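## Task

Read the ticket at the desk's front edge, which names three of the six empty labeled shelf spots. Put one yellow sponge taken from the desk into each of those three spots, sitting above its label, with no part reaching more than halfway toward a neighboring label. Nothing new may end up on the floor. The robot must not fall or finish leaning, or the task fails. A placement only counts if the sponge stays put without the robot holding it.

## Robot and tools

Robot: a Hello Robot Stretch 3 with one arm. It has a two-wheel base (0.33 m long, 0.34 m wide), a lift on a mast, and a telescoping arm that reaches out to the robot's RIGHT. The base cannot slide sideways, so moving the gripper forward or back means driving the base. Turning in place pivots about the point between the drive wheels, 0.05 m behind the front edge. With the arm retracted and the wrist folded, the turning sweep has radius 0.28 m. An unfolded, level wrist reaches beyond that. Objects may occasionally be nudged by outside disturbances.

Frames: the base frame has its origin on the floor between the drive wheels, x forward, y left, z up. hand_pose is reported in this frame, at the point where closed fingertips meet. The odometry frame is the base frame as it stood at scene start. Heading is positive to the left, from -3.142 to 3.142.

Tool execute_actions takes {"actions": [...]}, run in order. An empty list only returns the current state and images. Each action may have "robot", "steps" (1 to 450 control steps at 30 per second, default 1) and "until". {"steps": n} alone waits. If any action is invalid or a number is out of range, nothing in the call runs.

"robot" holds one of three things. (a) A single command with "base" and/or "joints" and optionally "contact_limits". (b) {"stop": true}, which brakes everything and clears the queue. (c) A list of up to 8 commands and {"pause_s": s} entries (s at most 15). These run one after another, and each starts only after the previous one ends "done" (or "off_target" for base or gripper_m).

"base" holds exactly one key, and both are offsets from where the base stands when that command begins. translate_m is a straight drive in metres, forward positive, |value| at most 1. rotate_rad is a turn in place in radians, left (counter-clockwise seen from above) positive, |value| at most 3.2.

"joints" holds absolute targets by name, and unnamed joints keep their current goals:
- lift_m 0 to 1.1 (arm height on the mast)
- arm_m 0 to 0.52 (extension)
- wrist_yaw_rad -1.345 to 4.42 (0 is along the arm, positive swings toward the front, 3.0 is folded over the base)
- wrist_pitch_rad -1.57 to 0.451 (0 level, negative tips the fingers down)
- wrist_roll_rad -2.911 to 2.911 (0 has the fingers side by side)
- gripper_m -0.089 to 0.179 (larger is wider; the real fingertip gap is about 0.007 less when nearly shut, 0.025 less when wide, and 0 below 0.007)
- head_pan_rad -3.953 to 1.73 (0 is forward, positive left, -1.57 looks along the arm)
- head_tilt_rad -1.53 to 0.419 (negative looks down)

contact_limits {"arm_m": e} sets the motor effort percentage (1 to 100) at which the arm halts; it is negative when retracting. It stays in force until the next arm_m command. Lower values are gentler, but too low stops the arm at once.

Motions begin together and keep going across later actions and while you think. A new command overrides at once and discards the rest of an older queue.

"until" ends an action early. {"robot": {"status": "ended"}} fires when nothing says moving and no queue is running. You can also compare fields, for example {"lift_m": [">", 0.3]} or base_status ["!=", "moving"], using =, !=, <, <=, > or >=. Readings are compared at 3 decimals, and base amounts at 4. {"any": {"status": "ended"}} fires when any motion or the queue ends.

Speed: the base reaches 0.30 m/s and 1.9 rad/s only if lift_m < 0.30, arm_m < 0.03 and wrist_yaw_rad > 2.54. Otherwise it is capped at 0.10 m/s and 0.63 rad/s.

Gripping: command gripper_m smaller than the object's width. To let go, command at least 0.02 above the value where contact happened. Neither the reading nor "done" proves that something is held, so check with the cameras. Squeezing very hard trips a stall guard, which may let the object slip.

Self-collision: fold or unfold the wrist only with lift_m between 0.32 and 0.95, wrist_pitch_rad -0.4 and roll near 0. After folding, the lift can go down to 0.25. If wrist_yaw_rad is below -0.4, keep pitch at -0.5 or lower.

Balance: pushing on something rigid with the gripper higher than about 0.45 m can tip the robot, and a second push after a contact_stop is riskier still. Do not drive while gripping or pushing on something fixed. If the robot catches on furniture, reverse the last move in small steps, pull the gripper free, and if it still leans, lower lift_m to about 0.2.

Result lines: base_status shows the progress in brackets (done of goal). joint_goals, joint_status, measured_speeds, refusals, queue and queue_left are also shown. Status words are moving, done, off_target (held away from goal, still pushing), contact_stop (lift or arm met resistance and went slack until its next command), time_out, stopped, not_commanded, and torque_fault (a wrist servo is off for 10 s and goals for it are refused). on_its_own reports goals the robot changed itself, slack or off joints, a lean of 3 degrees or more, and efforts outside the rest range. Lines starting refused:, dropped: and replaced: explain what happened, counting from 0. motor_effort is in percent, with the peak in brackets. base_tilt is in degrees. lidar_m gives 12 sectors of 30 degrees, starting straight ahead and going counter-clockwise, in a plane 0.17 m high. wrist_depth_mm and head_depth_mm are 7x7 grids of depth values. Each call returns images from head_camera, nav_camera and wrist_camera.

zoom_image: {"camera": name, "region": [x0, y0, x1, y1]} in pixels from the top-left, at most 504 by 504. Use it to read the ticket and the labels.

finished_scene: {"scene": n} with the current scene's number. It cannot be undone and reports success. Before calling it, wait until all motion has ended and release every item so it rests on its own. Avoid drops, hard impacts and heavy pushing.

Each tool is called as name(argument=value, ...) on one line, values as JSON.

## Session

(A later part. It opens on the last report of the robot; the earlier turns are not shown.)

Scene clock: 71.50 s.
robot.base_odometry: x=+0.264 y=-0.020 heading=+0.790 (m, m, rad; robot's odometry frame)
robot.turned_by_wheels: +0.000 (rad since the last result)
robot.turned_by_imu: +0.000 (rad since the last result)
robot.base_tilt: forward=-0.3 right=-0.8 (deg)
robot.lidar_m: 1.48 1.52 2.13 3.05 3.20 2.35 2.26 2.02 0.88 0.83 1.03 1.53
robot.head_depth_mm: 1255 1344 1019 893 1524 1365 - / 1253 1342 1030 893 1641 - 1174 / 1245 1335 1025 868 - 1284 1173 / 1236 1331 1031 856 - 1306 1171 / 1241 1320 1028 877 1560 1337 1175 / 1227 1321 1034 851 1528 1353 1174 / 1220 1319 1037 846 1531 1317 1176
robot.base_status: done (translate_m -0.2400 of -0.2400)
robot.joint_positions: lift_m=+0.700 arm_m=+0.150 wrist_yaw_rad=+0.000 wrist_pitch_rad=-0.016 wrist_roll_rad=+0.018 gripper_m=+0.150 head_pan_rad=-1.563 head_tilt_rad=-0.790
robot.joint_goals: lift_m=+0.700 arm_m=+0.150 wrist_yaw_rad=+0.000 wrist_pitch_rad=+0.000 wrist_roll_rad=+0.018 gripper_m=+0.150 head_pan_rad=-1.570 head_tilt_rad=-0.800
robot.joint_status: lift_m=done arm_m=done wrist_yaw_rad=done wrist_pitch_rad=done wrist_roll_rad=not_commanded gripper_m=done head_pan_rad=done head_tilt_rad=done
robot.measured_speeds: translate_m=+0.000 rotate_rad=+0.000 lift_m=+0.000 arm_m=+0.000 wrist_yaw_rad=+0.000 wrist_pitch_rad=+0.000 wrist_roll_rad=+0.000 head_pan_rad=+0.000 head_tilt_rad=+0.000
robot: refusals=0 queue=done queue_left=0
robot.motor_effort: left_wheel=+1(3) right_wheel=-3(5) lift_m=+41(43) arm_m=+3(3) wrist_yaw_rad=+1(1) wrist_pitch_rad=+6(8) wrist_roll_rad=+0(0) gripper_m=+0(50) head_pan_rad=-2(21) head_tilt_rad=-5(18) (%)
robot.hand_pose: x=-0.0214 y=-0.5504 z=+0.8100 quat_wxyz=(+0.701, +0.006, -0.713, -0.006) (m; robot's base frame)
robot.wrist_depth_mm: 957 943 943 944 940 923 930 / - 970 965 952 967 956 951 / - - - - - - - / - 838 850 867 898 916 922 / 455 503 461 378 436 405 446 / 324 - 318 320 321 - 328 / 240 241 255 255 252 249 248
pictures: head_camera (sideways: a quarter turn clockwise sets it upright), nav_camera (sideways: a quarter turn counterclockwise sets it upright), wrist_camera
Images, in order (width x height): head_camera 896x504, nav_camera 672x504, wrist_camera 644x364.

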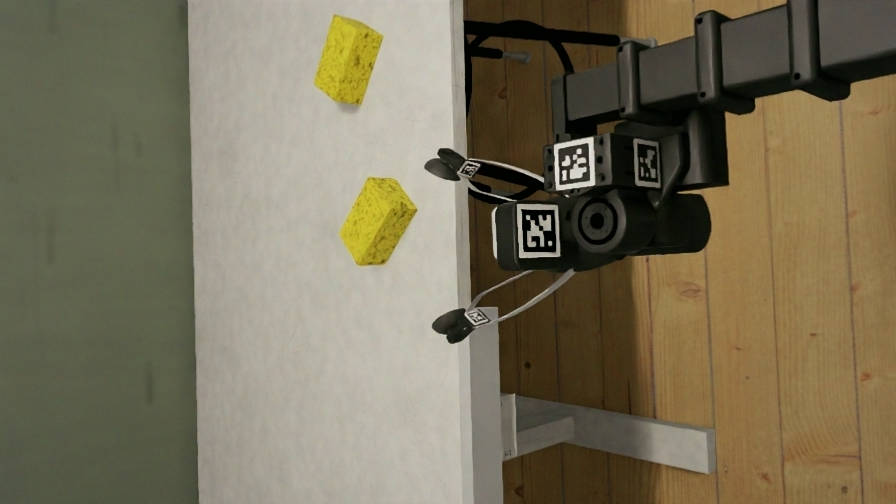

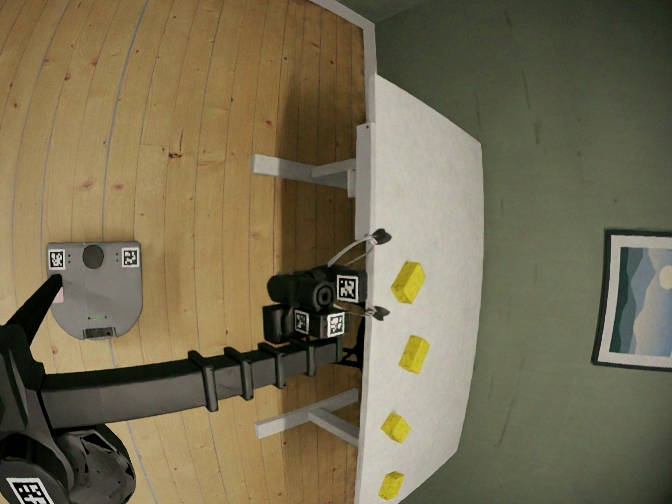

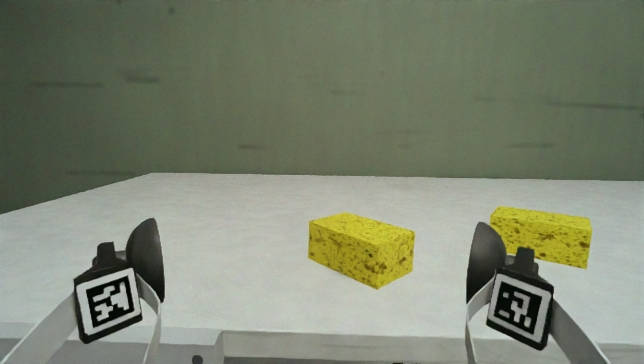

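execute_actions(actions=[{"robot":[{"joints":{"arm_m":0.1,"lift_m":0.77}},{"base":{"translate_m":-0.245},"joints":{"wrist_yaw_rad":0.87,"gripper_m":0.13,"head_pan_rad":-1.6,"head_tilt_rad":-0.7}},{"joints":{"arm_m":0.45}}],"steps":450,"until":{"robot":{"status":"ended"}}}])

Scene clock: 88.27 s.
robot.base_odometry: x=+0.091 y=-0.194 heading=+0.790 (m, m, rad; robot's odometry frame)
robot.turned_by_wheels: +0.000 (rad since the last result)
robot.turned_by_imu: +0.001 (rad since the last result)
robot.base_tilt: forward=-0.5 right=-0.9 (deg)
robot.lidar_m: 1.72 1.81 2.47 3.08 2.87 2.09 2.02 2.02 1.13 0.79 1.14 1.78
robot.head_depth_mm: 1247 1393 1190 878 1646 - - / 1242 1385 1189 877 - 1383 1207 / 1226 1372 1309 881 1588 1402 1210 / 1227 1362 1318 871 1626 1400 1210 / 1218 1356 1292 889 1588 1415 1212 / 1203 1335 1232 873 1602 1414 1208 / 1199 1334 1209 876 1592 1414 1217
robot.base_status: done (translate_m -0.2450 of -0.2450)
robot.joint_positions: lift_m=+0.770 arm_m=+0.450 wrist_yaw_rad=+0.869 wrist_pitch_rad=-0.017 wrist_roll_rad=+0.018 gripper_m=+0.130 head_pan_rad=-1.593 head_tilt_rad=-0.705
robot.joint_goals: lift_m=+0.770 arm_m=+0.450 wrist_yaw_rad=+0.870 wrist_pitch_rad=+0.000 wrist_roll_rad=+0.018 gripper_m=+0.130 head_pan_rad=-1.600 head_tilt_rad=-0.700
robot.joint_status: lift_m=done arm_m=done wrist_yaw_rad=done wrist_pitch_rad=done wrist_roll_rad=not_commanded gripper_m=done head_pan_rad=done head_tilt_rad=done
robot.measured_speeds: translate_m=+0.000 rotate_rad=+0.000 lift_m=+0.000 arm_m=+0.000 wrist_yaw_rad=+0.000 wrist_pitch_rad=+0.000 wrist_roll_rad=+0.000 head_pan_rad=+0.000 head_tilt_rad=+0.000
robot: refusals=0 queue=done queue_left=0
robot.motor_effort: left_wheel=+1(3) right_wheel=-3(6) lift_m=+41(43) arm_m=+3(3) wrist_yaw_rad=+1(3) wrist_pitch_rad=+6(6) wrist_roll_rad=+0(0) gripper_m=-1(72) head_pan_rad=-2(3) head_tilt_rad=+2(15) (%)
robot.hand_pose: x=+0.1740 y=-0.7598 z=+0.8799 quat_wxyz=(+0.638, +0.306, -0.644, +0.289) (m; robot's base frame)
robot.wrist_depth_mm: - - - - 855 684 575 / - - - - 836 696 580 / - - - - 863 699 591 / - - - - 907 724 589 / - - 668 676 674 686 594 / 487 - 458 457 462 498 469 / 361 333 352 352 353 339 358
pictures: head_camera (sideways: a quarter turn clockwise sets it upright), nav_camera (sideways: a quarter turn counterclockwise sets it upright), wrist_camera
Images, in order (width x height): head_camera 896x504, nav_camera 672x504, wrist_camera 644x364.

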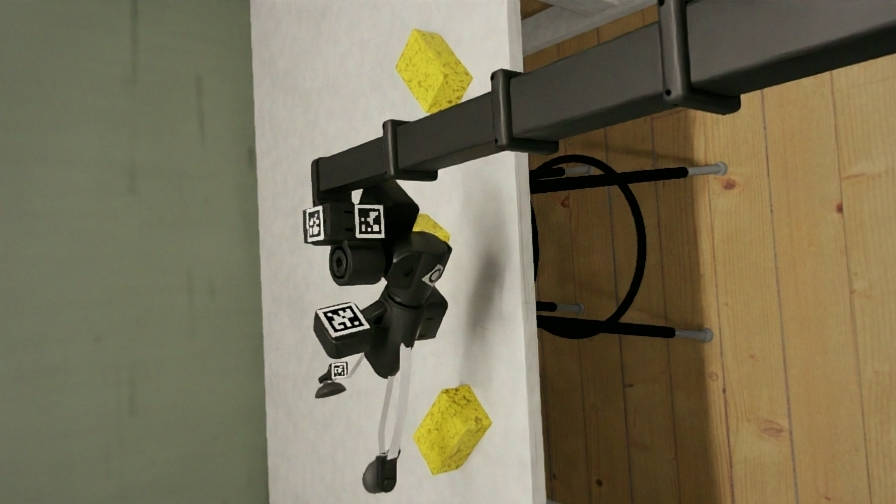

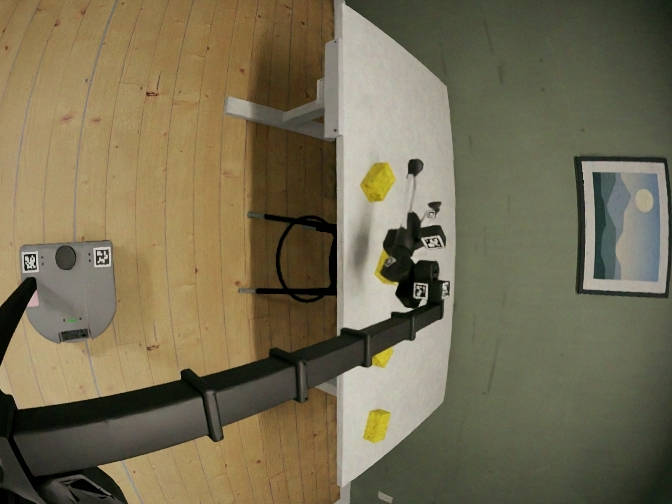

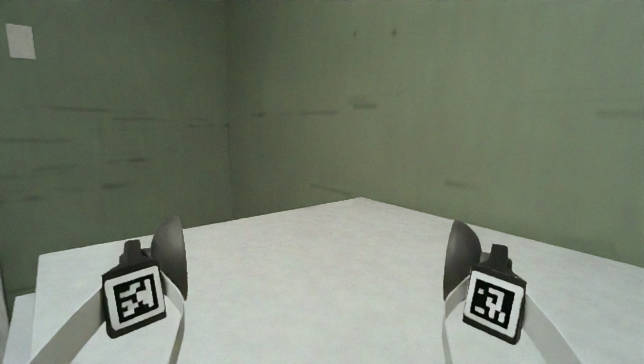

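execute_actions(actions=[{"robot":[{"base":{"translate_m":0.29},"joints":{"wrist_yaw_rad":-0.39,"gripper_m":0.175,"arm_m":0.38,"lift_m":0.79,"head_tilt_rad":-0.7}}],"steps":450,"until":{"robot":{"status":"ended"}}}])

Scene clock: 105.00 s.
robot.base_odometry: x=+0.295 y=+0.012 heading=+0.790 (m, m, rad; robot's odometry frame)
robot.turned_by_wheels: +0.000 (rad since the last result)
robot.turned_by_imu: +0.004 (rad since the last result)
robot.base_tilt: forward=-0.4 right=-0.8 (deg)
robot.lidar_m: 1.43 1.47 2.06 3.03 3.17 2.40 2.31 2.01 0.90 0.84 1.02 1.48
robot.head_depth_mm: 1251 1391 1182 905 1601 - - / 1245 1383 1220 942 - 1406 1208 / 1229 1376 1310 841 1590 1404 1206 / 1222 1362 1325 852 1634 1406 1208 / 1215 1353 1202 917 1555 1410 1211 / 1206 1343 1210 922 850 1397 1211 / 1194 1326 1215 922 1434 1414 1212
robot.base_status: done (translate_m +0.2900 of +0.2900)
robot.joint_positions: lift_m=+0.790 arm_m=+0.380 wrist_yaw_rad=-0.388 wrist_pitch_rad=-0.017 wrist_roll_rad=+0.018 gripper_m=+0.175 head_pan_rad=-1.593 head_tilt_rad=-0.705
robot.joint_goals: lift_m=+0.790 arm_m=+0.380 wrist_yaw_rad=-0.390 wrist_pitch_rad=+0.000 wrist_roll_rad=+0.018 gripper_m=+0.175 head_pan_rad=-1.600 head_tilt_rad=-0.700
robot.joint_status: lift_m=done arm_m=done wrist_yaw_rad=done wrist_pitch_rad=done wrist_roll_rad=not_commanded gripper_m=done head_pan_rad=done head_tilt_rad=done
robot.measured_speeds: translate_m=+0.000 rotate_rad=+0.000 lift_m=+0.000 arm_m=+0.000 wrist_yaw_rad=+0.000 wrist_pitch_rad=+0.000 wrist_roll_rad=+0.000 head_pan_rad=+0.000 head_tilt_rad=+0.000
robot: refusals=0 queue=done queue_left=0
robot.motor_effort: left_wheel=+1(6) right_wheel=-3(5) lift_m=+41(42) arm_m=-4(7) wrist_yaw_rad=-2(1) wrist_pitch_rad=+6(6) wrist_roll_rad=+0(0) gripper_m=-1(86) head_pan_rad=-2(2) head_tilt_rad=+3(2) (%)
robot.hand_pose: x=-0.1182 y=-0.7621 z=+0.8999 quat_wxyz=(+0.686, -0.131, -0.701, -0.141) (m; robot's base frame)
robot.wrist_depth_mm: 615 659 720 796 880 - - / 635 673 740 819 906 - - / 636 687 755 830 920 - - / 652 703 775 863 960 - - / 659 697 715 736 731 778 754 / 519 494 495 500 510 510 515 / 344 376 383 382 386 313 393
pictures: head_camera (sideways: a quarter turn clockwise sets it upright), nav_camera (sideways: a quarter turn counterclockwise sets it upright), wrist_camera
Images, in order (width x height): head_camera 896x504, nav_camera 672x504, wrist_camera 644x364.

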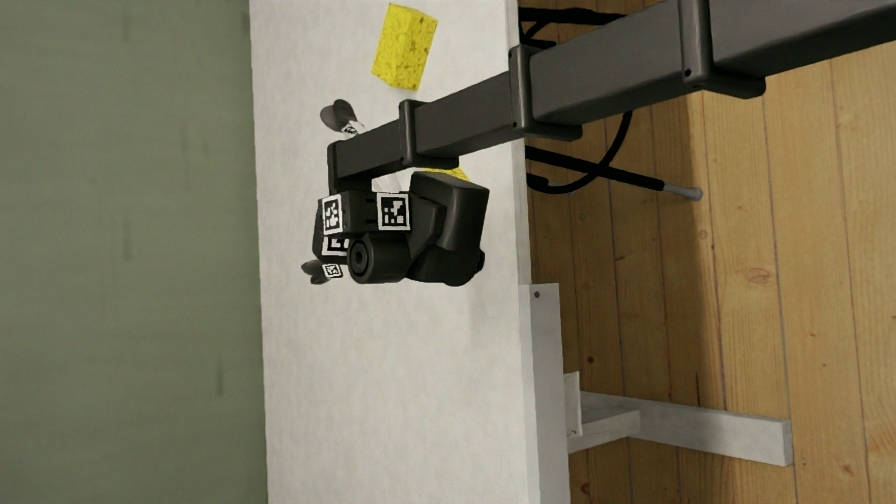

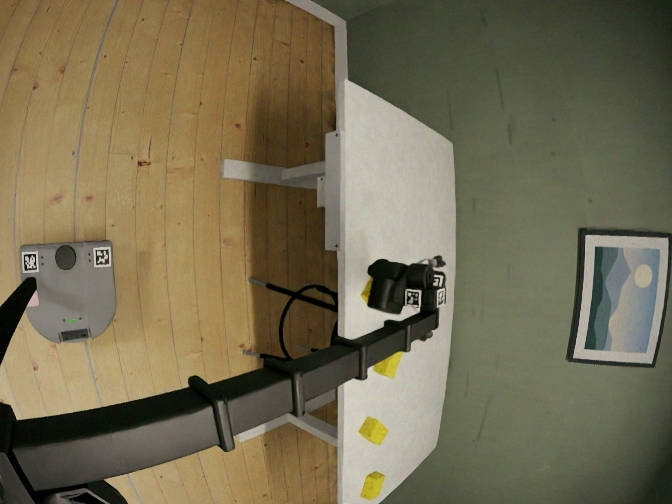

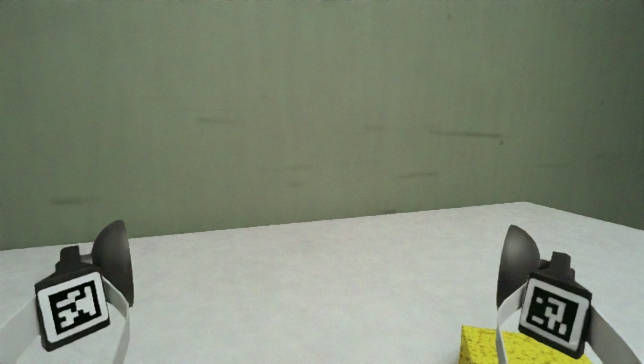

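execute_actions(actions=[{"robot":[{"joints":{"arm_m":0.13}},{"joints":{"lift_m":0.68}}],"steps":450,"until":{"robot":{"status":"ended"}}}])

Scene clock: 111.80 s.
robot.base_odometry: x=+0.295 y=+0.012 heading=+0.790 (m, m, rad; robot's odometry frame)
robot.turned_by_wheels: +0.000 (rad since the last result)
robot.turned_by_imu: +0.002 (rad since the last result)
robot.base_tilt: forward=-0.5 right=-0.8 (deg)
robot.lidar_m: 1.44 1.48 2.06 3.04 3.17 2.40 2.31 2.01 0.90 0.84 1.02 1.48
robot.head_depth_mm: 1249 1389 1186 903 1588 1397 1253 / 1239 1381 1198 907 1626 1496 1176 / 1233 1369 1195 871 1627 - - / 1221 1364 1199 885 1624 1448 1187 / 1211 1354 1205 916 1547 1414 1210 / 1202 1343 1207 922 845 1405 1214 / 1193 1328 1217 922 1438 1415 1219
robot.base_status: done (translate_m +0.2900 of +0.2900)
robot.joint_positions: lift_m=+0.680 arm_m=+0.130 wrist_yaw_rad=-0.390 wrist_pitch_rad=-0.017 wrist_roll_rad=+0.018 gripper_m=+0.175 head_pan_rad=-1.593 head_tilt_rad=-0.705
robot.joint_goals: lift_m=+0.680 arm_m=+0.130 wrist_yaw_rad=-0.390 wrist_pitch_rad=+0.000 wrist_roll_rad=+0.018 gripper_m=+0.175 head_pan_rad=-1.600 head_tilt_rad=-0.700
robot.joint_status: lift_m=done arm_m=done wrist_yaw_rad=done wrist_pitch_rad=done wrist_roll_rad=not_commanded gripper_m=done head_pan_rad=done head_tilt_rad=done
robot.measured_speeds: translate_m=+0.000 rotate_rad=+0.000 lift_m=+0.000 arm_m=+0.000 wrist_yaw_rad=+0.000 wrist_pitch_rad=+0.000 wrist_roll_rad=+0.000 head_pan_rad=+0.000 head_tilt_rad=+0.000
robot: refusals=0 queue=done queue_left=0
robot.motor_effort: left_wheel=+1(1) right_wheel=-3(3) lift_m=+21(40) arm_m=-4(5) wrist_yaw_rad=+0(2) wrist_pitch_rad=+6(6) wrist_roll_rad=+0(0) gripper_m=+0(0) head_pan_rad=-3(2) head_tilt_rad=+2(2) (%)
robot.hand_pose: x=-0.1186 y=-0.5119 z=+0.7907 quat_wxyz=(+0.686, -0.132, -0.701, -0.142) (m; robot's base frame)
robot.wrist_depth_mm: 797 866 924 - - - - / 821 875 963 - - - - / 833 891 - - - - - / 728 729 750 760 776 781 684 / 400 407 344 409 419 441 469 / - 278 279 300 342 - - / 214 974 - 562 - - -
pictures: head_camera (sideways: a quarter turn clockwise sets it upright), nav_camera (sideways: a quarter turn counterclockwise sets it upright), wrist_camera
Images, in order (width x height): head_camera 896x504, nav_camera 672x504, wrist_camera 644x364.

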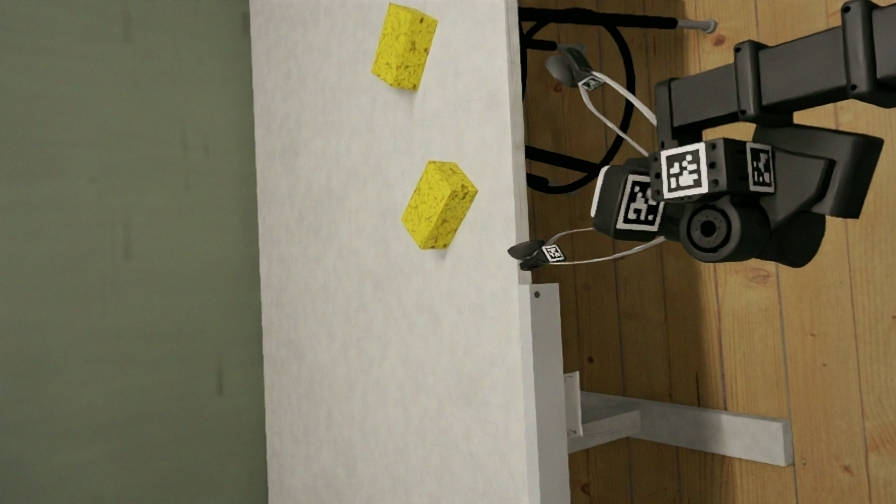

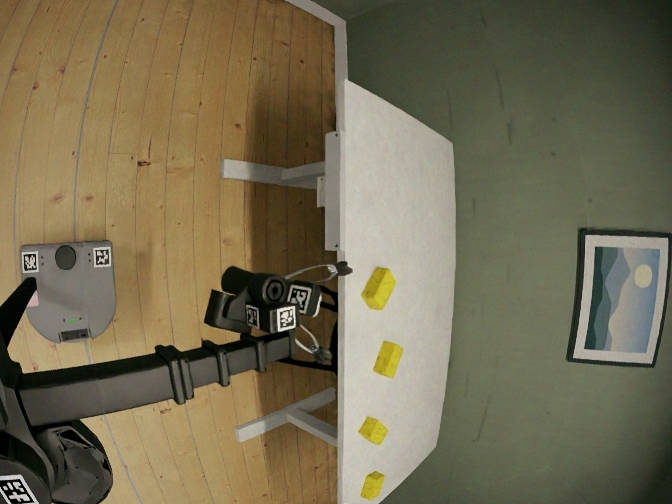

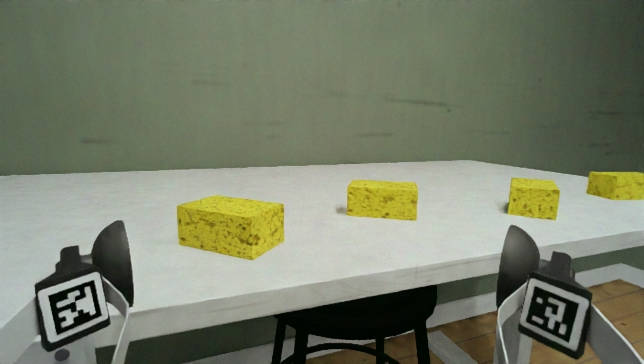

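execute_actions(actions=[{"robot":[{"joints":{"lift_m":0.77}},{"base":{"translate_m":0.015},"joints":{"arm_m":0.335}},{"joints":{"lift_m":0.70}}],"steps":450,"until":{"robot":{"status":"ended"}}}])

Scene clock: 122.07 s.
robot.base_odometry: x=+0.306 y=+0.023 heading=+0.790 (m, m, rad; robot's odometry frame)
robot.turned_by_wheels: +0.000 (rad since the last result)
robot.turned_by_imu: +0.002 (rad since the last result)
robot.base_tilt: forward=-0.7 right=-0.9 (deg)
robot.lidar_m: 1.42 1.46 2.04 3.05 3.17 2.41 2.32 2.02 0.91 0.84 1.01 1.47
robot.head_depth_mm: 1248 1403 1187 905 1536 1402 - / 1244 1390 1196 906 1642 - 1216 / 1234 1371 1204 938 1549 1395 1209 / 1219 1360 1196 943 1588 1405 1215 / 1213 1345 1198 921 1558 1414 1209 / 1207 1339 1208 917 849 1399 1216 / 1202 1329 1219 920 1555 1415 1223
robot.base_status: done (translate_m +0.0150 of +0.0150)
robot.joint_positions: lift_m=+0.700 arm_m=+0.335 wrist_yaw_rad=-0.390 wrist_pitch_rad=-0.017 wrist_roll_rad=+0.018 gripper_m=+0.175 head_pan_rad=-1.593 head_tilt_rad=-0.705
robot.joint_goals: lift_m=+0.700 arm_m=+0.335 wrist_yaw_rad=-0.390 wrist_pitch_rad=+0.000 wrist_roll_rad=+0.018 gripper_m=+0.175 head_pan_rad=-1.600 head_tilt_rad=-0.700
robot.joint_status: lift_m=done arm_m=done wrist_yaw_rad=done wrist_pitch_rad=done wrist_roll_rad=not_commanded gripper_m=done head_pan_rad=done head_tilt_rad=done
robot.measured_speeds: translate_m=+0.000 rotate_rad=+0.000 lift_m=+0.000 arm_m=+0.000 wrist_yaw_rad=+0.000 wrist_pitch_rad=+0.000 wrist_roll_rad=+0.000 head_pan_rad=+0.000 head_tilt_rad=+0.000
robot: refusals=0 queue=done queue_left=0
robot.motor_effort: left_wheel=+1(6) right_wheel=-3(4) lift_m=+21(44) arm_m=+3(6) wrist_yaw_rad=-1(0) wrist_pitch_rad=+6(6) wrist_roll_rad=+0(0) gripper_m=+0(1) head_pan_rad=-2(2) head_tilt_rad=+3(2) (%)
robot.hand_pose: x=-0.1186 y=-0.7162 z=+0.8107 quat_wxyz=(+0.686, -0.132, -0.701, -0.142) (m; robot's base frame)
robot.wrist_depth_mm: 650 698 750 835 922 - - / 652 713 774 861 955 - - / 668 730 797 884 - - - / 679 728 784 852 863 889 - / 452 483 464 466 473 435 487 / 335 318 318 322 323 308 328 / 225 240 182 175 235 241 249
pictures: head_camera (sideways: a quarter turn clockwise sets it upright), nav_camera (sideways: a quarter turn counterclockwise sets it upright), wrist_camera
Images, in order (width x height): head_camera 896x504, nav_camera 672x504, wrist_camera 644x364.

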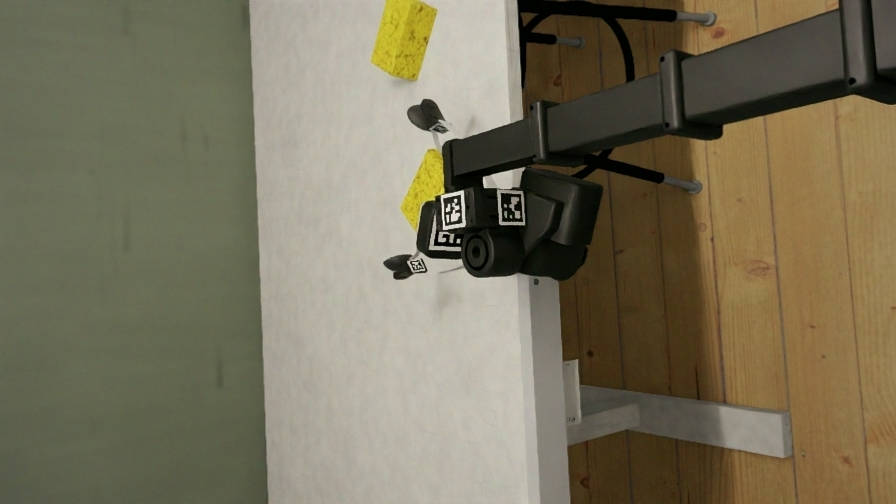

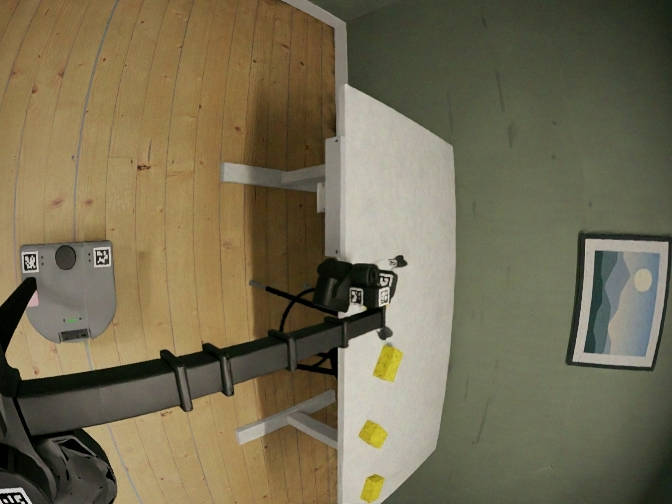

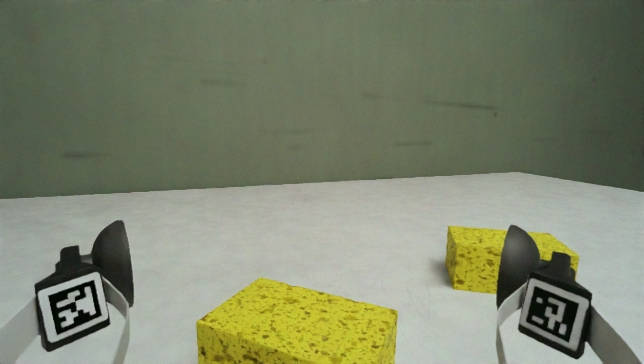

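execute_actions(actions=[{"robot":[{"joints":{"lift_m":0.655}},{"joints":{"gripper_m":0.07}},{"pause_s":0.5},{"joints":{"lift_m":0.72}}],"steps":450,"until":{"robot":{"status":"ended"}}}])

Scene clock: 128.37 s.
robot.base_odometry: x=+0.306 y=+0.023 heading=+0.790 (m, m, rad; robot's odometry frame)
robot.turned_by_wheels: +0.000 (rad since the last result)
robot.turned_by_imu: +0.002 (rad since the last result)
robot.base_tilt: forward=-0.5 right=-0.9 (deg)
robot.lidar_m: 1.42 1.47 2.04 3.04 3.17 2.41 2.33 2.02 0.91 0.84 1.01 1.47
robot.head_depth_mm: 1249 1401 1185 904 1551 1402 - / 1240 1383 1192 923 - 1372 1208 / 1234 1383 1196 - 1558 1399 1211 / 1227 1362 1199 963 1584 1407 1208 / 1208 1345 1210 917 1551 1405 1210 / 1208 1337 1210 916 851 1417 1216 / 1198 1330 1208 925 1561 1415 1214
robot.base_status: done (translate_m +0.0150 of +0.0150)
robot.joint_positions: lift_m=+0.720 arm_m=+0.335 wrist_yaw_rad=-0.390 wrist_pitch_rad=-0.017 wrist_roll_rad=+0.018 gripper_m=+0.070 head_pan_rad=-1.593 head_tilt_rad=-0.705
robot.joint_goals: lift_m=+0.720 arm_m=+0.335 wrist_yaw_rad=-0.390 wrist_pitch_rad=+0.000 wrist_roll_rad=+0.018 gripper_m=+0.070 head_pan_rad=-1.600 head_tilt_rad=-0.700
robot.joint_status: lift_m=done arm_m=done wrist_yaw_rad=done wrist_pitch_rad=done wrist_roll_rad=not_commanded gripper_m=done head_pan_rad=done head_tilt_rad=done
robot.measured_speeds: translate_m=+0.000 rotate_rad=+0.000 lift_m=+0.000 arm_m=+0.000 wrist_yaw_rad=+0.000 wrist_pitch_rad=+0.000 wrist_roll_rad=+0.000 head_pan_rad=+0.000 head_tilt_rad=+0.000
robot: refusals=0 queue=done queue_left=0
robot.motor_effort: left_wheel=+1(1) right_wheel=-3(3) lift_m=+41(42) arm_m=+3(3) wrist_yaw_rad=-1(1) wrist_pitch_rad=+6(6) wrist_roll_rad=+0(0) gripper_m=-1(83) head_pan_rad=-3(2) head_tilt_rad=+3(3) (%)
robot.hand_pose: x=-0.1186 y=-0.7162 z=+0.8298 quat_wxyz=(+0.686, -0.132, -0.701, -0.142) (m; robot's base frame)
robot.wrist_depth_mm: 644 691 758 831 931 - - / 662 715 790 866 958 - - / 673 727 800 864 - - - / 683 739 806 863 966 - - / 511 515 566 526 585 538 544 / 352 354 357 359 - 310 347 / 270 272 213 203 263 278 278
pictures: head_camera (sideways: a quarter turn clockwise sets it upright), nav_camera (sideways: a quarter turn counterclockwise sets it upright), wrist_camera
Images, in order (width x height): head_camera 896x504, nav_camera 672x504, wrist_camera 644x364.

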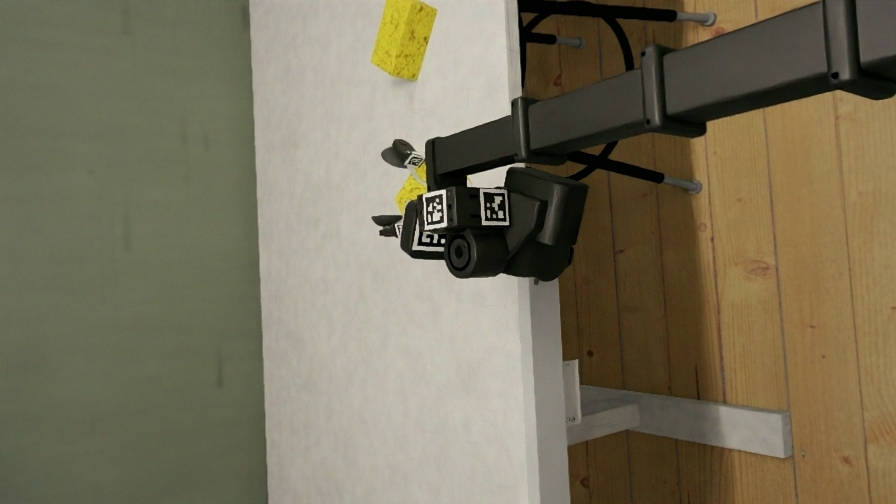

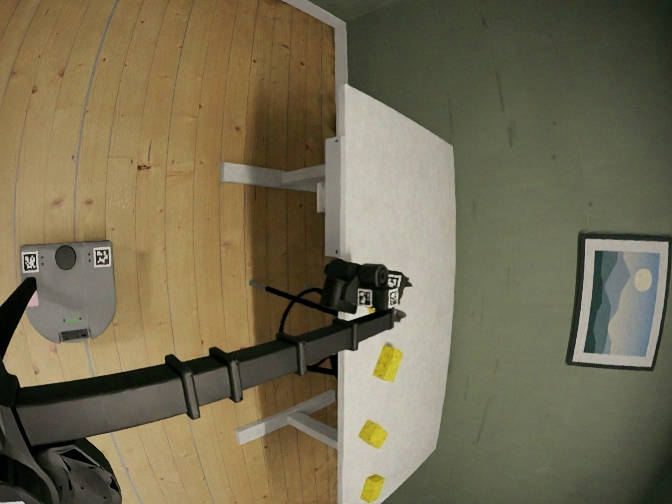

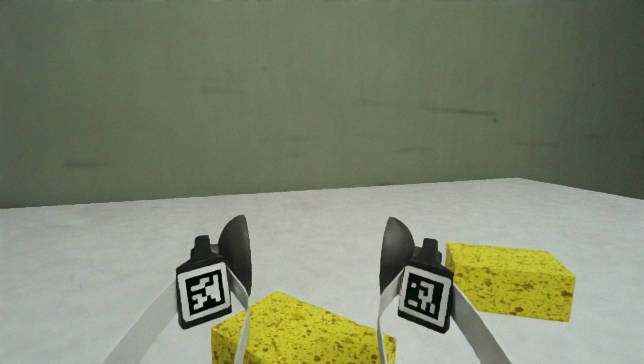

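execute_actions(actions=[{"robot":[{"joints":{"gripper_m":0.175,"lift_m":0.74}},{"base":{"translate_m":0.028},"joints":{"arm_m":0.28}},{"joints":{"lift_m":0.655}}],"steps":450,"until":{"robot":{"status":"ended"}}}])

Scene clock: 134.87 s.
robot.base_odometry: x=+0.326 y=+0.043 heading=+0.790 (m, m, rad; robot's odometry frame)
robot.turned_by_wheels: +0.000 (rad since the last result)
robot.turned_by_imu: +0.002 (rad since the last result)
robot.base_tilt: forward=-0.3 right=-0.9 (deg)
robot.lidar_m: 1.39 1.42 2.00 3.05 3.15 2.45 2.35 1.35 0.85 0.85 1.01 1.45
robot.head_depth_mm: 1245 1402 1181 904 1628 1390 1229 / 1237 1389 1191 911 1678 - 1185 / 1231 1378 1200 884 - 1374 1209 / 1220 1362 1193 945 818 1378 1210 / 1212 1347 1210 918 1561 1409 1215 / 1206 1340 1208 920 852 1378 1213 / 1196 1329 1216 920 1552 1410 1209
robot.base_status: done (translate_m +0.0280 of +0.0280)
robot.joint_positions: lift_m=+0.655 arm_m=+0.280 wrist_yaw_rad=-0.390 wrist_pitch_rad=-0.017 wrist_roll_rad=+0.018 gripper_m=+0.175 head_pan_rad=-1.593 head_tilt_rad=-0.705
robot.joint_goals: lift_m=+0.655 arm_m=+0.280 wrist_yaw_rad=-0.390 wrist_pitch_rad=+0.000 wrist_roll_rad=+0.018 gripper_m=+0.175 head_pan_rad=-1.600 head_tilt_rad=-0.700
robot.joint_status: lift_m=done arm_m=done wrist_yaw_rad=done wrist_pitch_rad=done wrist_roll_rad=not_commanded gripper_m=done head_pan_rad=done head_tilt_rad=done
robot.measured_speeds: translate_m=+0.000 rotate_rad=+0.000 lift_m=+0.000 arm_m=+0.000 wrist_yaw_rad=+0.000 wrist_pitch_rad=+0.000 wrist_roll_rad=+0.000 head_pan_rad=+0.000 head_tilt_rad=+0.000
robot: refusals=0 queue=done queue_left=0
robot.motor_effort: left_wheel=+1(3) right_wheel=-3(5) lift_m=+21(43) arm_m=-5(3) wrist_yaw_rad=+0(1) wrist_pitch_rad=+6(6) wrist_roll_rad=-1(1) gripper_m=+0(85) head_pan_rad=-3(2) head_tilt_rad=+3(3) (%)
robot.hand_pose: x=-0.1186 y=-0.6619 z=+0.7656 quat_wxyz=(+0.686, -0.132, -0.701, -0.142) (m; robot's base frame)
robot.wrist_depth_mm: 685 735 824 877 - - - / 714 756 833 915 - - - / 714 757 834 942 - - - / 588 593 600 622 621 386 657 / 323 345 279 224 310 345 344 / - 226 227 216 231 233 236 / - 172 173 174 175 176 198
pictures: head_camera (sideways: a quarter turn clockwise sets it upright), nav_camera (sideways: a quarter turn counterclockwise sets it upright), wrist_camera
Images, in order (width x height): head_camera 896x504, nav_camera 672x504, wrist_camera 644x364.

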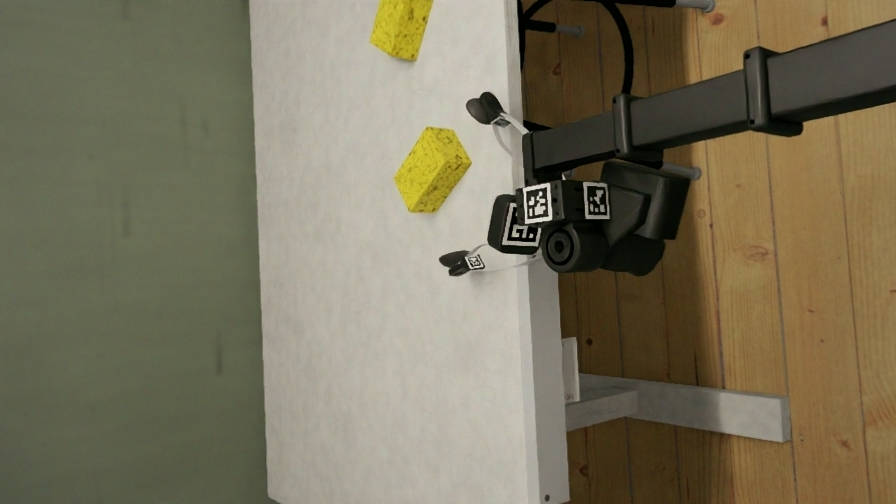

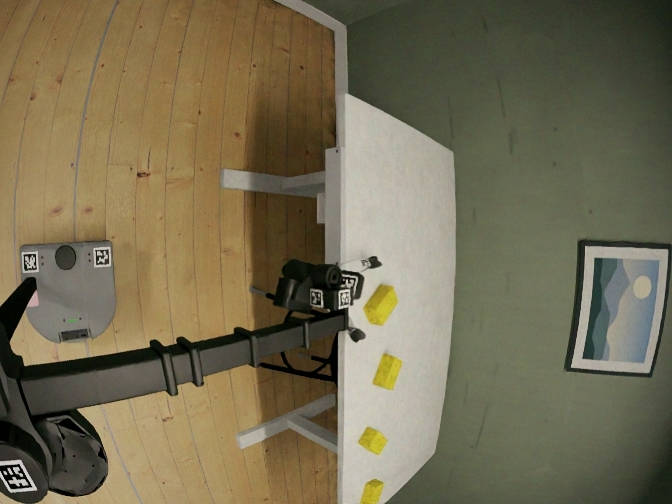

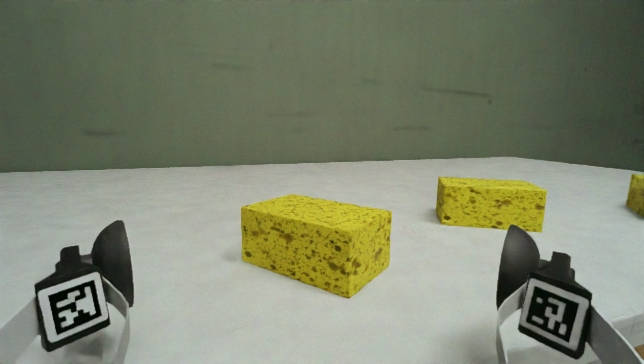

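execute_actions(actions=[{"robot":[{"base":{"translate_m":-0.022},"joints":{"arm_m":0.345}},{"joints":{"gripper_m":0.07}},{"pause_s":0.5},{"joints":{"lift_m":0.72}}],"steps":450,"until":{"robot":{"status":"ended"}}}])

Scene clock: 142.03 s.
robot.base_odometry: x=+0.310 y=+0.027 heading=+0.790 (m, m, rad; robot's odometry frame)
robot.turned_by_wheels: +0.000 (rad since the last result)
robot.turned_by_imu: +0.002 (rad since the last result)
robot.base_tilt: forward=-0.4 right=-0.7 (deg)
robot.lidar_m: 1.41 1.45 2.03 3.06 3.15 2.42 2.33 1.35 0.91 0.84 1.01 1.46
robot.head_depth_mm: 1248 1386 1184 907 1578 1401 - / 1240 1372 1190 921 - 1371 1208 / 1227 1375 1199 - 1586 1398 1209 / 1224 1365 1203 948 1594 1403 1210 / 1214 1355 1203 912 1548 1414 1209 / 1209 1337 1214 919 848 1405 1217 / 1200 1334 1209 921 1546 1409 1220
robot.base_status: done (translate_m -0.0220 of -0.0220)
robot.joint_positions: lift_m=+0.720 arm_m=+0.345 wrist_yaw_rad=-0.390 wrist_pitch_rad=-0.017 wrist_roll_rad=+0.018 gripper_m=+0.070 head_pan_rad=-1.593 head_tilt_rad=-0.705
robot.joint_goals: lift_m=+0.720 arm_m=+0.345 wrist_yaw_rad=-0.390 wrist_pitch_rad=+0.000 wrist_roll_rad=+0.018 gripper_m=+0.070 head_pan_rad=-1.600 head_tilt_rad=-0.700
robot.joint_status: lift_m=done arm_m=done wrist_yaw_rad=done wrist_pitch_rad=done wrist_roll_rad=not_commanded gripper_m=done head_pan_rad=done head_tilt_rad=done
robot.measured_speeds: translate_m=+0.000 rotate_rad=+0.000 lift_m=+0.000 arm_m=+0.000 wrist_yaw_rad=+0.000 wrist_pitch_rad=+0.000 wrist_roll_rad=+0.000 head_pan_rad=+0.000 head_tilt_rad=+0.000
robot: refusals=0 queue=done queue_left=0
robot.motor_effort: left_wheel=+1(4) right_wheel=-3(5) lift_m=+41(43) arm_m=+3(0) wrist_yaw_rad=+0(1) wrist_pitch_rad=+6(6) wrist_roll_rad=+0(1) gripper_m=+0(82) head_pan_rad=-2(2) head_tilt_rad=+3(2) (%)
robot.hand_pose: x=-0.1186 y=-0.7262 z=+0.8298 quat_wxyz=(+0.686, -0.132, -0.701, -0.142) (m; robot's base frame)
robot.wrist_depth_mm: 643 680 759 813 921 - - / 658 701 752 844 951 - - / 675 724 782 871 987 - - / 679 719 807 854 961 - - / 507 514 569 525 583 537 548 / 354 356 355 360 - 305 326 / 270 271 213 203 263 278 279
pictures: head_camera (sideways: a quarter turn clockwise sets it upright), nav_camera (sideways: a quarter turn counterclockwise sets it upright), wrist_camera
Images, in order (width x height): head_camera 896x504, nav_camera 672x504, wrist_camera 644x364.

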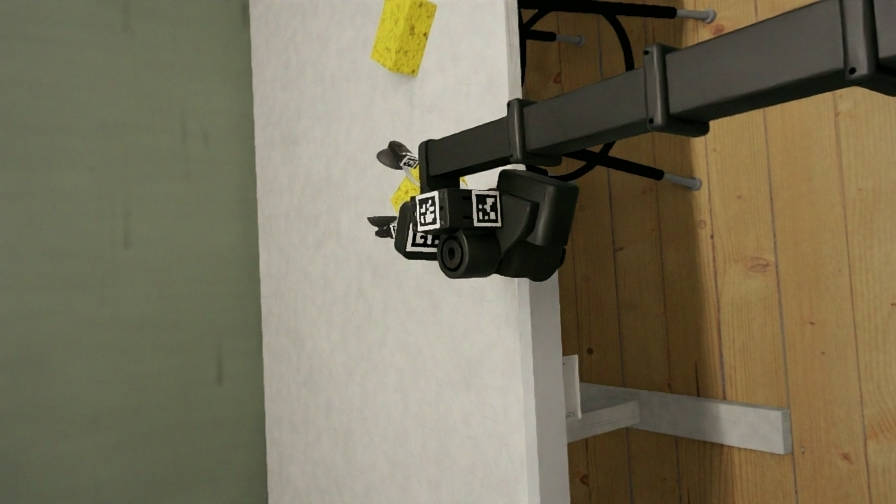

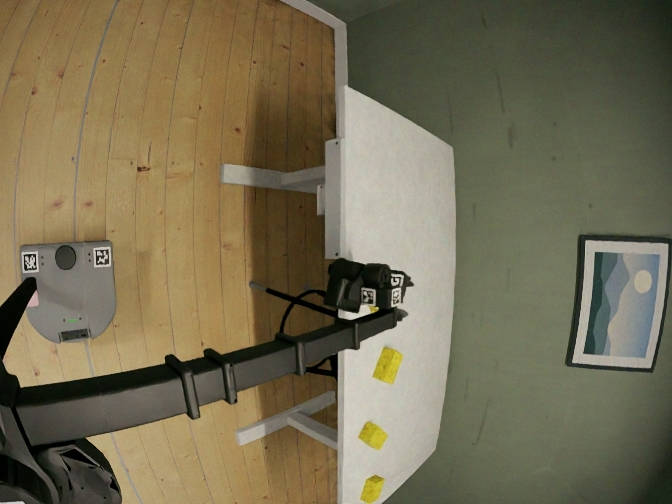

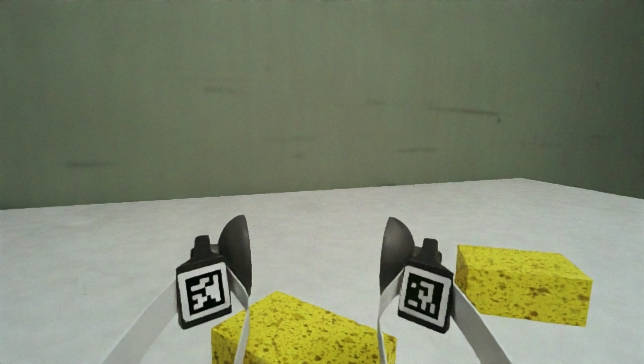

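execute_actions(actions=[{"robot":[{"joints":{"gripper_m":0.175,"lift_m":0.74}},{"base":{"translate_m":0.028},"joints":{"arm_m":0.27}},{"joints":{"lift_m":0.655}},{"base":{"translate_m":-0.012},"joints":{"arm_m":0.305}},{"joints":{"gripper_m":0.12}}],"steps":450,"until":{"robot":{"status":"ended"}}}])

Scene clock: 151.57 s.
robot.base_odometry: x=+0.321 y=+0.038 heading=+0.790 (m, m, rad; robot's odometry frame)
robot.turned_by_wheels: +0.000 (rad since the last result)
robot.turned_by_imu: +0.002 (rad since the last result)
robot.base_tilt: forward=-0.4 right=-0.8 (deg)
robot.lidar_m: 1.40 1.44 2.01 3.04 3.16 2.44 2.35 1.35 0.92 0.85 1.01 1.45
robot.head_depth_mm: 1250 1399 1188 908 1608 1370 1229 / 1239 1385 1191 910 1661 - 1178 / 1230 1363 1198 880 - 1379 1210 / 1224 1361 1201 945 824 1405 1215 / 1217 1348 1203 915 1551 1409 1219 / 1203 1331 1209 917 850 1383 1207 / 1193 1332 1208 922 1563 1422 1220
robot.base_status: done (translate_m -0.0120 of -0.0120)
robot.joint_positions: lift_m=+0.655 arm_m=+0.305 wrist_yaw_rad=-0.390 wrist_pitch_rad=-0.017 wrist_roll_rad=+0.018 gripper_m=+0.120 head_pan_rad=-1.593 head_tilt_rad=-0.705
robot.joint_goals: lift_m=+0.655 arm_m=+0.305 wrist_yaw_rad=-0.390 wrist_pitch_rad=+0.000 wrist_roll_rad=+0.018 gripper_m=+0.120 head_pan_rad=-1.600 head_tilt_rad=-0.700
robot.joint_status: lift_m=done arm_m=done wrist_yaw_rad=done wrist_pitch_rad=done wrist_roll_rad=not_commanded gripper_m=done head_pan_rad=done head_tilt_rad=done
robot.measured_speeds: translate_m=+0.000 rotate_rad=+0.000 lift_m=+0.000 arm_m=+0.000 wrist_yaw_rad=+0.000 wrist_pitch_rad=+0.000 wrist_roll_rad=+0.000 head_pan_rad=+0.000 head_tilt_rad=+0.000
robot: refusals=0 queue=done queue_left=0
robot.motor_effort: left_wheel=+1(5) right_wheel=-2(5) lift_m=+21(42) arm_m=+3(8) wrist_yaw_rad=+0(0) wrist_pitch_rad=+6(6) wrist_roll_rad=+0(0) gripper_m=+0(87) head_pan_rad=-3(2) head_tilt_rad=+3(3) (%)
robot.hand_pose: x=-0.1186 y=-0.6862 z=+0.7656 quat_wxyz=(+0.686, -0.132, -0.701, -0.142) (m; robot's base frame)
robot.wrist_depth_mm: 670 721 786 846 945 - - / 682 743 793 883 - - - / 706 760 826 925 - - - / 585 594 608 622 628 643 650 / 323 357 240 210 321 328 340 / 224 232 227 203 228 241 233 / 179 165 173 174 175 167 177
pictures: head_camera (sideways: a quarter turn clockwise sets it upright), nav_camera (sideways: a quarter turn counterclockwise sets it upright), wrist_camera
Images, in order (width x height): head_camera 896x504, nav_camera 672x504, wrist_camera 644x364.

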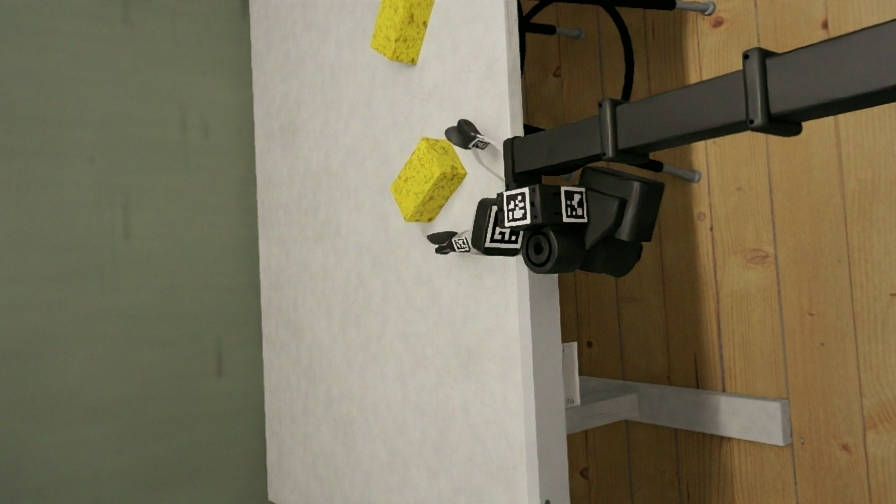

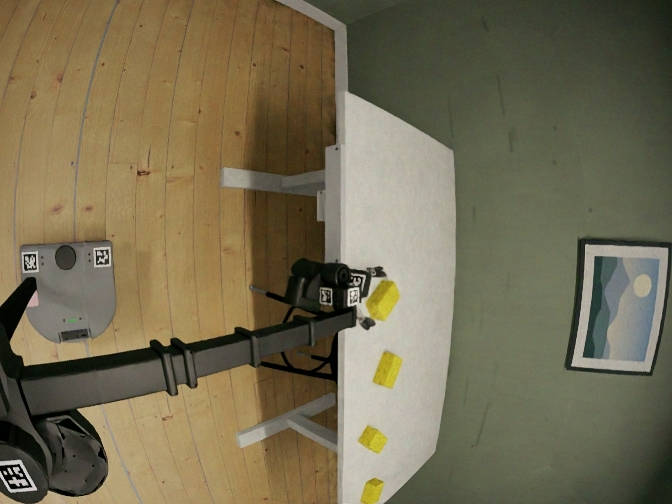

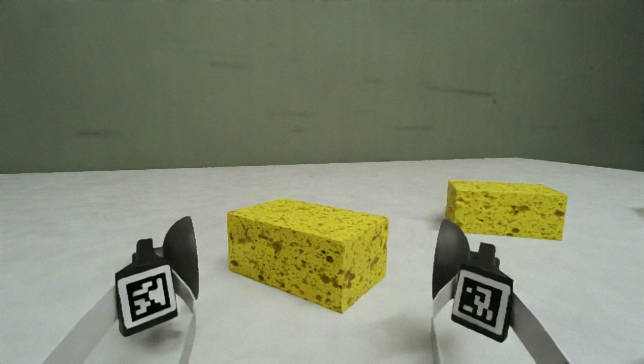

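execute_actions(actions=[{"robot":[{"joints":{"gripper_m":0.16}},{"base":{"translate_m":-0.005},"joints":{"arm_m":0.35}},{"joints":{"gripper_m":0.02}},{"pause_s":0.5}],"steps":450,"until":{"robot":{"status":"ended"}}},{"robot":{"joints":{"lift_m":0.72}},"steps":100,"until":{"robot":{"status":"ended"}}}])

Scene clock: 161.63 s.
robot.base_odometry: x=+0.318 y=+0.035 heading=+0.790 (m, m, rad; robot's odometry frame)
robot.turned_by_wheels: +0.000 (rad since the last result)
robot.turned_by_imu: +0.002 (rad since the last result)
robot.base_tilt: forward=-0.4 right=-0.6 (deg)
robot.lidar_m: 1.40 1.44 2.01 3.05 3.16 2.43 2.34 1.35 0.92 0.85 1.01 1.46
robot.head_depth_mm: 1252 1392 1187 908 1580 1378 - / 1240 1379 1200 923 - 1378 1193 / 1225 1372 1201 - 1582 1402 1202 / 1218 1356 1199 943 1588 1410 1214 / 1207 1354 1202 916 1548 1408 1222 / 1204 1346 1210 923 851 1373 1221 / 1197 1328 1214 922 1567 1410 1219
robot.base_status: done (translate_m -0.0050 of -0.0050)
robot.joint_positions: lift_m=+0.720 arm_m=+0.350 wrist_yaw_rad=-0.390 wrist_pitch_rad=-0.017 wrist_roll_rad=+0.018 gripper_m=+0.020 head_pan_rad=-1.593 head_tilt_rad=-0.705
robot.joint_goals: lift_m=+0.720 arm_m=+0.350 wrist_yaw_rad=-0.390 wrist_pitch_rad=+0.000 wrist_roll_rad=+0.018 gripper_m=+0.020 head_pan_rad=-1.600 head_tilt_rad=-0.700
robot.joint_status: lift_m=done arm_m=done wrist_yaw_rad=done wrist_pitch_rad=done wrist_roll_rad=not_commanded gripper_m=done head_pan_rad=done head_tilt_rad=done
robot.measured_speeds: translate_m=+0.000 rotate_rad=+0.000 lift_m=+0.000 arm_m=+0.000 wrist_yaw_rad=+0.000 wrist_pitch_rad=+0.000 wrist_roll_rad=+0.000 head_pan_rad=+0.000 head_tilt_rad=+0.000
robot: refusals=0 queue=done queue_left=0
robot.motor_effort: left_wheel=+1(2) right_wheel=-2(7) lift_m=+41(44) arm_m=+4(3) wrist_yaw_rad=+0(1) wrist_pitch_rad=+6(6) wrist_roll_rad=+0(0) gripper_m=-1(81) head_pan_rad=-2(2) head_tilt_rad=+3(3) (%)
robot.hand_pose: x=-0.1186 y=-0.7312 z=+0.8297 quat_wxyz=(+0.686, -0.132, -0.701, -0.142) (m; robot's base frame)
robot.wrist_depth_mm: 627 687 755 823 894 - - / 642 704 777 848 924 - - / 671 708 790 853 958 - - / 677 720 777 858 944 - - / 505 513 518 575 535 532 536 / 351 352 378 361 364 305 314 / 270 270 225 213 269 278 279
pictures: head_camera (sideways: a quarter turn clockwise sets it upright), nav_camera (sideways: a quarter turn counterclockwise sets it upright), wrist_camera
Images, in order (width x height): head_camera 896x504, nav_camera 672x504, wrist_camera 644x364.

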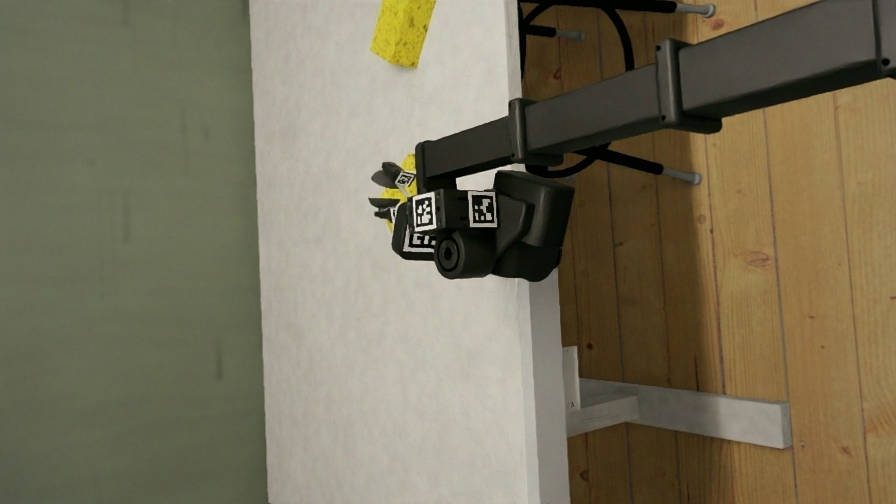

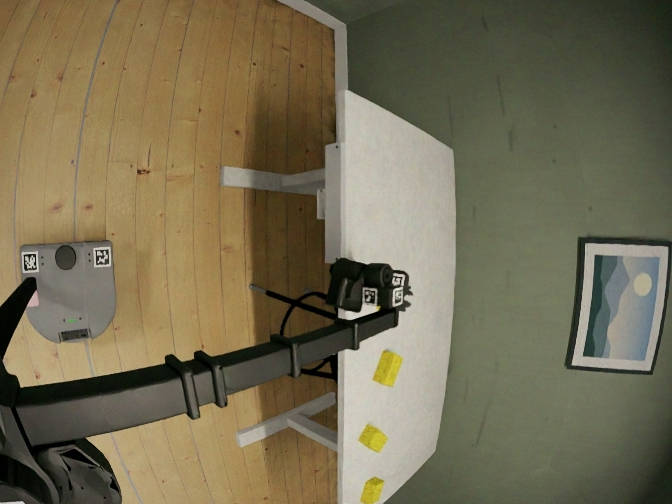

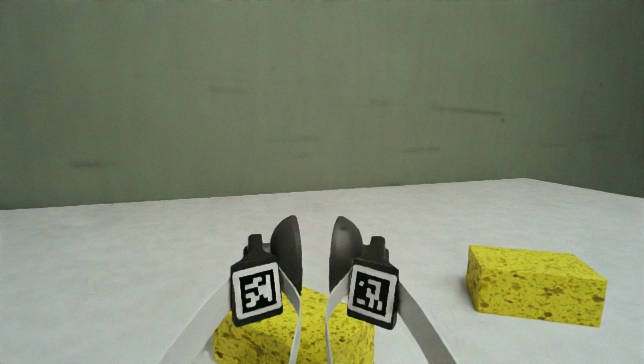

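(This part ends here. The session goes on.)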